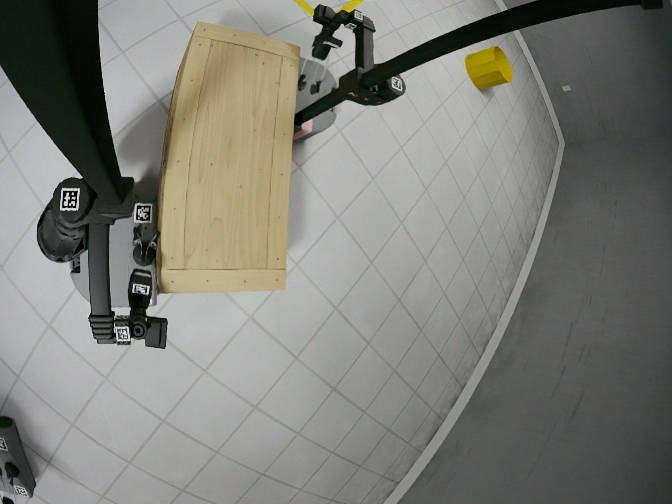

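Emit:
execute_actions:
  actions:
    - {"r2":{"base":{"translate_m":-0.01},"joints":{"wrist_yaw_rad":3.12,"wrist_pitch_rad":-0.4}},"r1":{"base":{"translate_m":-0.01}},"r3":{"base":{"translate_m":1.0},"joints":{"wrist_yaw_rad":3.12,"head_pan_rad":0,"head_tilt_rad":-1.0}}}
  cameras: []

Emit:
execute_actions:
  actions:
    - {"r3":{"base":{"translate_m":0.55}}}
  cameras: []

Emit:
execute_actions:
  actions:
    - {"r3":{"base":{"rotate_rad":1.6}}}
  cameras: []

Emit:
execute_actions:
  actions:
    - {"r3":{"base":{"translate_m":0.8}}}
  cameras: ["r3_nav_camera","r1_nav_camera"]

Scene clock: 113.63 s.
r1.base_odometry: x=+1.205 y=+1.428 heading=+0.661 (m, m, rad; r1's odometry frame)
r1.turned_by_wheels: +0.000 (rad since the last result)
r1.turned_by_imu: +0.002 (rad since the last result)
r1.base_tilt: forward=-2.0 right=-0.4 (deg)
r1.lidar_m: - - 0.15 0.25 2.39 2.39 2.77 1.80 3.69 2.76 2.38 -
r1.head_depth_mm: 2274 2339 1928 1636 1406 1249 1108 / 2523 2319 1901 1619 1402 1240 1116 / 2708 2325 1876 1597 1396 1229 1110 / 2826 2247 1891 1594 1389 897 807 / 2853 2255 1867 1572 1388 864 779 / 2859 2224 1828 1582 1368 858 779 / 2797 2227 1835 1552 1359 855 776
r1.base_status: done
r1.joint_positions: lift_m=+0.320 arm_m=-0.003 wrist_yaw_rad=+3.076 wrist_pitch_rad=-0.386 wrist_roll_rad=+0.017 gripper_m=+0.037 head_pan_rad=+0.001 head_tilt_rad=-0.994
r1.joint_status: not commanded
r1.motor_effort: left_wheel=+1(28) right_wheel=+0(24) lift_m=+22(22) arm_m=+1(1) wrist_yaw_rad=+0(0) wrist_pitch_rad=+7(7) wrist_roll_rad=+0(0) gripper_m=+0(0) head_pan_rad=+0(0) head_tilt_rad=-3(3) (%)
r1.hand_pose: x=-0.0063 y=+0.0856 z=+0.3399 quat_wxyz=(+0.160, +0.704, +0.112, +0.683) (m; r1's base frame)
r1.wrist_depth_mm: - - - - 591 584 579 / - - - 642 317 325 325 / - - - 695 233 222 224 / 836 859 845 740 204 167 172 / 691 694 - 659 189 138 136 / 588 580 - 582 175 122 114 / 507 511 - 516 253 120 98
r2.base_odometry: x=-1.694 y=-0.701 heading=-2.009 (m, m, rad; r2's odometry frame)
r2.turned_by_wheels: +0.000 (rad since the last result)
r2.turned_by_imu: -0.002 (rad since the last result)
r2.base_tilt: forward=-1.1 right=+1.7 (deg)
r2.lidar_m: - - 0.15 0.25 2.47 2.47 2.85 4.22 4.22 0.78 0.93 -
r2.head_depth_mm: 2265 1958 1724 1531 1371 1242 1139 / 2294 1968 1705 1513 1367 1242 1145 / 2261 1933 1681 1505 1353 1229 1136 / 2241 1931 1681 1496 956 867 812 / 2224 1899 1672 1482 950 866 811 / 2198 1875 1655 1476 943 862 806 / 2182 1883 1648 1467 938 854 813
r2.base_status: done
r2.joint_positions: lift_m=+0.319 arm_m=-0.001 wrist_yaw_rad=+3.118 wrist_pitch_rad=-0.421 wrist_roll_rad=-0.020 gripper_m=+0.037 head_pan_rad=-0.005 head_tilt_rad=-0.991
r2.joint_status: all done
r2.motor_effort: left_wheel=+0(42) right_wheel=+0(15) lift_m=+46(45) arm_m=+0(0) wrist_yaw_rad=+2(12) wrist_pitch_rad=+8(14) wrist_roll_rad=+0(0) gripper_m=+0(4) head_pan_rad=+2(2) head_tilt_rad=-3(4) (%)
r2.hand_pose: x=-0.0159 y=+0.0795 z=+0.3314 quat_wxyz=(+0.155, +0.686, +0.141, +0.697) (m; r2's base frame)
r2.wrist_depth_mm: - - - - 489 450 414 / - - - - 324 265 255 / - - - - 299 187 183 / 878 859 807 816 312 157 141 / 699 686 673 648 244 147 116 / 583 573 571 555 - 149 102 / 499 508 - - 291 139 97
r3.base_odometry: x=-1.647 y=+0.038 heading=+2.884 (m, m, rad; r3's odometry frame)
r3.turned_by_wheels: +0.000 (rad since the last result)
r3.turned_by_imu: +0.004 (rad since the last result)
r3.base_tilt: forward=-0.7 right=+1.2 (deg)
r3.lidar_m: 1.62 2.55 3.01 0.84 0.85 3.29 3.63 3.76 3.53 1.78 1.47 1.47
r3.head_depth_mm: 1546 1762 1627 1475 1321 1215 1112 / 1670 1822 1629 1468 1325 1207 1125 / 1832 1859 1645 1471 1331 1214 1133 / 1989 1867 1643 1480 1327 1216 1131 / 2089 1870 1642 1479 1336 1217 1137 / 2156 1886 1638 1471 1336 1221 1123 / 2157 1887 1657 1490 1340 1226 1121
r3.base_status: done
r3.joint_positions: lift_m=+0.270 arm_m=+0.001 wrist_yaw_rad=+3.119 wrist_pitch_rad=-0.422 wrist_roll_rad=+0.020 gripper_m=+0.037 head_pan_rad=+0.007 head_tilt_rad=-0.988
r3.joint_status: all done
r3.motor_effort: left_wheel=+2(10) right_wheel=-1(6) lift_m=+24(24) arm_m=-1(0) wrist_yaw_rad=+1(1) wrist_pitch_rad=+7(8) wrist_roll_rad=+0(0) gripper_m=+0(1) head_pan_rad=-5(56) head_tilt_rad=-7(38) (%)
r3.hand_pose: x=-0.0161 y=+0.0781 z=+0.2821 quat_wxyz=(+0.158, +0.700, +0.139, +0.683) (m; r3's base frame)
r3.wrist_depth_mm: - - - 797 - - - / - 801 - 869 - - - / 822 821 819 820 825 823 820 / 653 660 648 650 658 657 654 / 542 542 544 543 557 544 540 / 465 - - - - 464 465 / - - - - 403 405 406
pictures: none
No camera images: the call's "cameras" was empty. Leave "cameras" out to get every camera's image.

Scene clock: 117.20 s.
r1.base_odometry: x=+1.205 y=+1.428 heading=+0.661 (m, m, rad; r1's odometry frame)
r1.turned_by_wheels: +0.000 (rad since the last result)
r1.turned_by_imu: +0.001 (rad since the last result)
r1.base_tilt: forward=-2.0 right=-0.4 (deg)
r1.lidar_m: - - 0.15 0.25 2.40 2.39 2.77 1.80 3.67 2.76 2.38 -
r1.head_depth_mm: 2285 2359 1931 1627 1410 1242 1112 / 2493 2337 1900 1618 1395 1246 1113 / 2670 2304 1891 1594 1388 1225 1117 / 2798 2273 1875 1596 1381 898 804 / 2868 2270 1867 1580 1376 862 779 / 2872 2227 1848 1569 1370 861 781 / 2820 2218 1823 1551 1363 854 778
r1.base_status: not commanded
r1.joint_positions: lift_m=+0.320 arm_m=-0.003 wrist_yaw_rad=+3.076 wrist_pitch_rad=-0.386 wrist_roll_rad=+0.017 gripper_m=+0.037 head_pan_rad=+0.001 head_tilt_rad=-0.994
r1.joint_status: not commanded
r1.motor_effort: left_wheel=+1(1) right_wheel=+0(0) lift_m=+22(22) arm_m=+1(1) wrist_yaw_rad=+1(1) wrist_pitch_rad=+7(7) wrist_roll_rad=+0(0) gripper_m=+0(1) head_pan_rad=+1(0) head_tilt_rad=-3(2) (%)
r1.hand_pose: x=-0.0063 y=+0.0856 z=+0.3399 quat_wxyz=(+0.160, +0.704, +0.112, +0.683) (m; r1's base frame)
r1.wrist_depth_mm: - - - - 583 576 575 / - - - 632 315 323 325 / - - - 683 233 225 223 / 859 860 849 736 203 166 170 / 686 687 - 660 191 138 135 / 568 573 - 584 175 122 114 / 490 512 - 525 252 120 98
r2.base_odometry: x=-1.694 y=-0.701 heading=-2.009 (m, m, rad; r2's odometry frame)
r2.turned_by_wheels: +0.000 (rad since the last result)
r2.turned_by_imu: -0.001 (rad since the last result)
r2.base_tilt: forward=-1.2 right=+1.9 (deg)
r2.lidar_m: - - 0.15 0.24 2.46 2.46 2.85 4.20 4.22 2.63 2.34 -
r2.head_depth_mm: 2270 1979 1721 1514 1372 1245 1137 / 2275 1957 1701 1513 1364 1241 1141 / 2256 1932 1698 1498 1354 1230 1137 / 2234 1911 1682 1495 959 870 813 / 2210 1915 1670 1484 951 867 812 / 2216 1896 1663 1474 944 861 806 / 2186 1877 1634 1465 941 855 813
r2.base_status: not commanded
r2.joint_positions: lift_m=+0.319 arm_m=-0.001 wrist_yaw_rad=+3.118 wrist_pitch_rad=-0.421 wrist_roll_rad=-0.020 gripper_m=+0.037 head_pan_rad=-0.005 head_tilt_rad=-0.991
r2.joint_status: not commanded
r2.motor_effort: left_wheel=+0(0) right_wheel=-1(0) lift_m=+46(46) arm_m=+0(0) wrist_yaw_rad=+2(2) wrist_pitch_rad=+8(8) wrist_roll_rad=+0(0) gripper_m=+0(1) head_pan_rad=+2(2) head_tilt_rad=-3(4) (%)
r2.hand_pose: x=-0.0159 y=+0.0795 z=+0.3314 quat_wxyz=(+0.155, +0.686, +0.141, +0.697) (m; r2's base frame)
r2.wrist_depth_mm: - - - - 491 451 419 / - - - - 325 266 256 / - - - - 297 186 183 / 879 863 816 809 312 157 141 / 692 687 674 653 245 147 116 / 587 570 574 558 - 148 102 / 497 503 - - 288 139 97
r3.base_odometry: x=-2.179 y=+0.178 heading=+2.884 (m, m, rad; r3's odometry frame)
r3.turned_by_wheels: +0.000 (rad since the last result)
r3.turned_by_imu: +0.002 (rad since the last result)
r3.base_tilt: forward=-0.7 right=+1.3 (deg)
r3.lidar_m: 1.15 1.82 2.74 1.50 1.05 3.71 4.12 4.12 2.51 1.25 1.05 1.04
r3.head_depth_mm: 1094 1261 1469 1459 1316 1204 1119 / 1188 1376 1577 1467 1327 1213 1130 / 1294 1526 1638 1464 1335 1213 1133 / 1433 1698 1634 1469 1331 1215 1124 / 1579 1806 1655 1477 1336 1221 1133 / 1763 1874 1648 1482 1340 1217 1123 / 1985 1887 1659 1484 1337 1224 1127
r3.base_status: done
r3.joint_positions: lift_m=+0.270 arm_m=+0.001 wrist_yaw_rad=+3.119 wrist_pitch_rad=-0.422 wrist_roll_rad=+0.020 gripper_m=+0.037 head_pan_rad=+0.007 head_tilt_rad=-0.989
r3.joint_status: not commanded
r3.motor_effort: left_wheel=+2(10) right_wheel=-1(6) lift_m=+24(24) arm_m=+0(0) wrist_yaw_rad=+1(1) wrist_pitch_rad=+8(8) wrist_roll_rad=+0(0) gripper_m=+0(0) head_pan_rad=-5(5) head_tilt_rad=-7(7) (%)
r3.hand_pose: x=-0.0162 y=+0.0781 z=+0.2821 quat_wxyz=(+0.158, +0.700, +0.139, +0.683) (m; r3's base frame)
r3.wrist_depth_mm: 803 814 - - - - - / 849 907 - - - - - / 813 815 813 821 816 831 827 / 654 658 650 651 652 655 656 / 549 545 541 545 562 539 538 / 464 - - - - 465 462 / - - - - 403 405 404
pictures: none
No camera images: the call's "cameras" was empty. Leave "cameras" out to get every camera's image.

Scene clock: 119.63 s.
r1.base_odometry: x=+1.205 y=+1.428 heading=+0.661 (m, m, rad; r1's odometry frame)
r1.turned_by_wheels: +0.000 (rad since the last result)
r1.turned_by_imu: +0.001 (rad since the last result)
r1.base_tilt: forward=-2.1 right=-0.3 (deg)
r1.lidar_m: - - 0.15 0.25 2.40 2.39 2.76 1.80 3.70 2.76 2.38 -
r1.head_depth_mm: 2291 2347 1926 1630 1410 1244 1116 / 2500 2318 1917 1612 1396 1235 1105 / 2662 2300 1890 1593 1398 1227 1111 / 2813 2281 1870 1591 1385 900 806 / 2853 2277 1854 1584 1376 863 778 / 2873 2235 1837 1579 1366 860 779 / 2822 2198 1824 1563 1364 855 777
r1.base_status: not commanded
r1.joint_positions: lift_m=+0.320 arm_m=-0.003 wrist_yaw_rad=+3.076 wrist_pitch_rad=-0.386 wrist_roll_rad=+0.017 gripper_m=+0.037 head_pan_rad=+0.001 head_tilt_rad=-0.994
r1.joint_status: not commanded
r1.motor_effort: left_wheel=+1(0) right_wheel=+0(0) lift_m=+22(22) arm_m=+0(1) wrist_yaw_rad=+1(1) wrist_pitch_rad=+7(7) wrist_roll_rad=+0(0) gripper_m=+0(0) head_pan_rad=+0(0) head_tilt_rad=-2(2) (%)
r1.hand_pose: x=-0.0063 y=+0.0856 z=+0.3399 quat_wxyz=(+0.160, +0.704, +0.112, +0.683) (m; r1's base frame)
r1.wrist_depth_mm: - - - - 589 583 579 / - - - 642 317 325 322 / - - - 706 232 224 224 / 831 860 830 746 204 168 171 / 688 700 - 672 189 138 136 / 578 572 - 574 175 122 114 / 507 508 - 526 257 120 98
r2.base_odometry: x=-1.694 y=-0.701 heading=-2.009 (m, m, rad; r2's odometry frame)
r2.turned_by_wheels: +0.000 (rad since the last result)
r2.turned_by_imu: +0.000 (rad since the last result)
r2.base_tilt: forward=-1.1 right=+1.7 (deg)
r2.lidar_m: - - 0.15 0.24 2.47 2.47 2.85 4.21 4.20 2.63 1.19 -
r2.head_depth_mm: 2280 1964 1709 1525 1376 1245 1139 / 2292 1959 1697 1521 1366 1240 1141 / 2269 1939 1697 1505 1350 1227 1138 / 2246 1924 1683 1493 957 869 815 / 2232 1907 1670 1488 949 867 813 / 2204 1891 1649 1473 943 861 808 / 2193 1871 1644 1464 941 856 813
r2.base_status: not commanded
r2.joint_positions: lift_m=+0.319 arm_m=-0.001 wrist_yaw_rad=+3.118 wrist_pitch_rad=-0.421 wrist_roll_rad=-0.020 gripper_m=+0.037 head_pan_rad=-0.005 head_tilt_rad=-0.991
r2.joint_status: not commanded
r2.motor_effort: left_wheel=+0(0) right_wheel=+0(0) lift_m=+46(46) arm_m=+0(0) wrist_yaw_rad=+2(2) wrist_pitch_rad=+8(8) wrist_roll_rad=+0(0) gripper_m=+0(1) head_pan_rad=+2(2) head_tilt_rad=-4(4) (%)
r2.hand_pose: x=-0.0159 y=+0.0795 z=+0.3314 quat_wxyz=(+0.155, +0.686, +0.141, +0.697) (m; r2's base frame)
r2.wrist_depth_mm: - - - - 490 450 416 / - - - - 325 266 256 / - - - - 299 186 183 / 898 858 813 814 313 157 141 / 703 679 665 654 243 147 116 / 583 575 571 551 - 149 102 / 499 503 - - 290 140 97
r3.base_odometry: x=-2.179 y=+0.178 heading=-1.799 (m, m, rad; r3's odometry frame)
r3.turned_by_wheels: +1.600 (rad since the last result)
r3.turned_by_imu: +1.569 (rad since the last result)
r3.base_tilt: forward=-0.7 right=+1.2 (deg)
r3.lidar_m: 1.50 0.95 3.70 4.17 4.11 2.39 1.25 1.05 1.04 1.16 1.87 2.75
r3.head_depth_mm: 2126 1851 1633 1457 1324 1207 1112 / 2134 1855 1626 1464 1325 1216 1125 / 2146 1866 1635 1470 1328 1217 1131 / 2137 1801 1647 1472 1326 1219 1133 / 1813 1734 1648 1482 1335 1216 1135 / 1559 1679 1599 1478 1333 1221 1122 / 1547 1336 1297 1479 1344 1227 1125
r3.base_status: done
r3.joint_positions: lift_m=+0.270 arm_m=+0.001 wrist_yaw_rad=+3.119 wrist_pitch_rad=-0.422 wrist_roll_rad=+0.020 gripper_m=+0.037 head_pan_rad=+0.007 head_tilt_rad=-0.989
r3.joint_status: not commanded
r3.motor_effort: left_wheel=-2(7) right_wheel=+4(16) lift_m=+24(24) arm_m=-1(1) wrist_yaw_rad=+0(1) wrist_pitch_rad=+8(8) wrist_roll_rad=+0(0) gripper_m=-1(1) head_pan_rad=-5(4) head_tilt_rad=-8(7) (%)
r3.hand_pose: x=-0.0162 y=+0.0781 z=+0.2821 quat_wxyz=(+0.158, +0.700, +0.139, +0.683) (m; r3's base frame)
r3.wrist_depth_mm: - - - - - - - / - - - - - - 930 / 811 818 818 833 835 818 827 / 650 650 653 658 657 650 653 / 544 545 544 539 561 546 542 / 466 - - - - 466 465 / - - - - 405 404 407
pictures: none
No camera images: the call's "cameras" was empty. Leave "cameras" out to get every camera's image.

Scene clock: 124.07 s.
r1.base_odometry: x=+1.205 y=+1.428 heading=+0.661 (m, m, rad; r1's odometry frame)
r1.turned_by_wheels: +0.000 (rad since the last result)
r1.turned_by_imu: +0.001 (rad since the last result)
r1.base_tilt: forward=-1.9 right=-0.5 (deg)
r1.lidar_m: - - 0.15 0.25 2.40 2.40 2.76 1.80 3.69 2.76 2.38 -
r1.head_depth_mm: 2285 2368 1916 1623 1406 1245 1118 / 2502 2300 1905 1604 1403 1229 1108 / 2682 2291 1888 1611 1397 1231 1113 / 2808 2288 1879 1586 1387 895 805 / 2843 2256 1850 1580 1372 864 780 / 2817 2231 1844 1571 1376 860 778 / 2861 2219 1832 1567 1361 856 778
r1.base_status: not commanded
r1.joint_positions: lift_m=+0.320 arm_m=-0.003 wrist_yaw_rad=+3.076 wrist_pitch_rad=-0.386 wrist_roll_rad=+0.017 gripper_m=+0.037 head_pan_rad=+0.001 head_tilt_rad=-0.994
r1.joint_status: not commanded
r1.motor_effort: left_wheel=+0(1) right_wheel=+0(0) lift_m=+22(22) arm_m=+1(0) wrist_yaw_rad=+1(0) wrist_pitch_rad=+7(7) wrist_roll_rad=+0(0) gripper_m=+0(1) head_pan_rad=+0(0) head_tilt_rad=-3(3) (%)
r1.hand_pose: x=-0.0063 y=+0.0856 z=+0.3399 quat_wxyz=(+0.160, +0.704, +0.112, +0.683) (m; r1's base frame)
r1.wrist_depth_mm: - - - - 583 591 579 / - - - 633 318 326 324 / - 850 - 697 235 223 224 / 872 827 859 759 205 167 171 / 704 693 - 660 190 138 135 / 577 589 - 580 175 122 114 / 494 515 - 514 258 120 98
r2.base_odometry: x=-1.694 y=-0.701 heading=-2.009 (m, m, rad; r2's odometry frame)
r2.turned_by_wheels: +0.000 (rad since the last result)
r2.turned_by_imu: -0.001 (rad since the last result)
r2.base_tilt: forward=-1.3 right=+1.8 (deg)
r2.lidar_m: - - 0.15 0.25 2.47 2.46 2.85 4.22 4.21 2.63 2.35 -
r2.head_depth_mm: 2142 1856 1007 1507 1376 1240 1137 / 2293 1952 997 1308 1361 1237 1146 / 2287 1944 1439 1337 1357 1233 1142 / 2264 1906 1685 1490 953 870 813 / 2237 1911 1678 1484 952 867 812 / 2205 1884 1658 1471 944 862 808 / 2181 1868 1650 1463 940 856 814
r2.base_status: not commanded
r2.joint_positions: lift_m=+0.319 arm_m=-0.001 wrist_yaw_rad=+3.118 wrist_pitch_rad=-0.421 wrist_roll_rad=-0.020 gripper_m=+0.037 head_pan_rad=-0.005 head_tilt_rad=-0.991
r2.joint_status: not commanded
r2.motor_effort: left_wheel=+0(0) right_wheel=+0(0) lift_m=+45(46) arm_m=+0(0) wrist_yaw_rad=+2(2) wrist_pitch_rad=+8(8) wrist_roll_rad=+0(0) gripper_m=+0(0) head_pan_rad=+2(2) head_tilt_rad=-4(4) (%)
r2.hand_pose: x=-0.0159 y=+0.0795 z=+0.3314 quat_wxyz=(+0.155, +0.686, +0.141, +0.697) (m; r2's base frame)
r2.wrist_depth_mm: - - - - 489 449 418 / - - - - 324 265 255 / - - - - 299 187 183 / 877 860 824 809 313 157 141 / 700 684 670 645 244 147 116 / 581 573 569 554 - 149 102 / 500 504 - - 290 140 97
r3.base_odometry: x=-2.360 y=-0.601 heading=-1.800 (m, m, rad; r3's odometry frame)
r3.turned_by_wheels: +0.000 (rad since the last result)
r3.turned_by_imu: +0.003 (rad since the last result)
r3.base_tilt: forward=-0.7 right=+1.3 (deg)
r3.lidar_m: 3.84 0.60 0.42 0.41 4.73 3.57 1.89 1.58 1.57 1.75 2.82 2.06
r3.head_depth_mm: 2138 1857 1640 1464 1320 1211 1109 / 2146 1848 1645 1462 1323 1215 1129 / 2160 1849 1642 1480 1328 1214 1131 / 2158 1860 1640 1451 1335 1213 1135 / 2169 1860 1378 1359 1344 1217 1131 / 2198 1133 938 1317 1339 1220 1124 / 2175 1095 1150 1249 1240 1191 1118
r3.base_status: done
r3.joint_positions: lift_m=+0.270 arm_m=+0.001 wrist_yaw_rad=+3.119 wrist_pitch_rad=-0.422 wrist_roll_rad=+0.020 gripper_m=+0.037 head_pan_rad=+0.007 head_tilt_rad=-0.989
r3.joint_status: not commanded
r3.motor_effort: left_wheel=-1(5) right_wheel=+4(14) lift_m=+24(24) arm_m=-1(0) wrist_yaw_rad=+1(0) wrist_pitch_rad=+7(8) wrist_roll_rad=+0(0) gripper_m=+0(1) head_pan_rad=-4(5) head_tilt_rad=-6(7) (%)
r3.hand_pose: x=-0.0162 y=+0.0781 z=+0.2821 quat_wxyz=(+0.158, +0.700, +0.139, +0.683) (m; r3's base frame)
r3.wrist_depth_mm: - - - - 409 406 408 / - - - 919 447 448 454 / 818 809 825 806 493 495 497 / 657 654 656 656 554 554 564 / 542 542 539 537 561 544 535 / 465 - - - - 458 463 / - - - - 403 406 404
pictures: r1_nav_camera (sideways: a quarter turn counterclockwise sets it upright), r3_nav_camera (sideways: a quarter turn counterclockwise sets it upright)
Images, in order (width x height): r1_nav_camera 672x504, r3_nav_camera 672x504.

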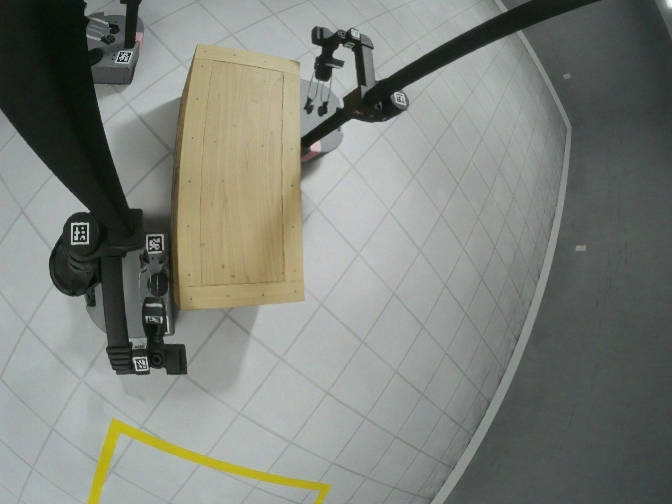

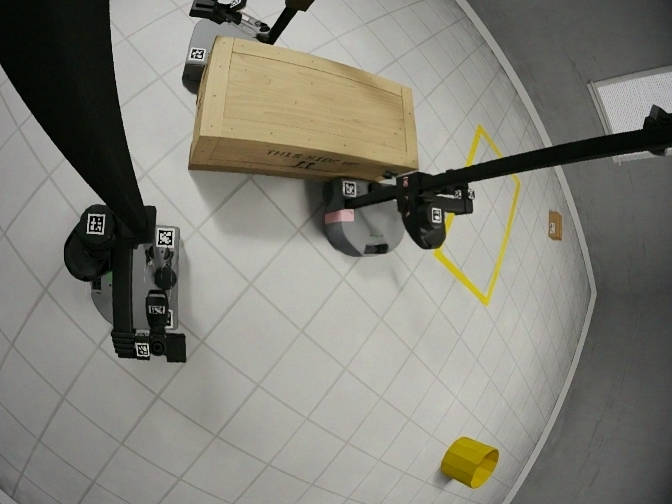

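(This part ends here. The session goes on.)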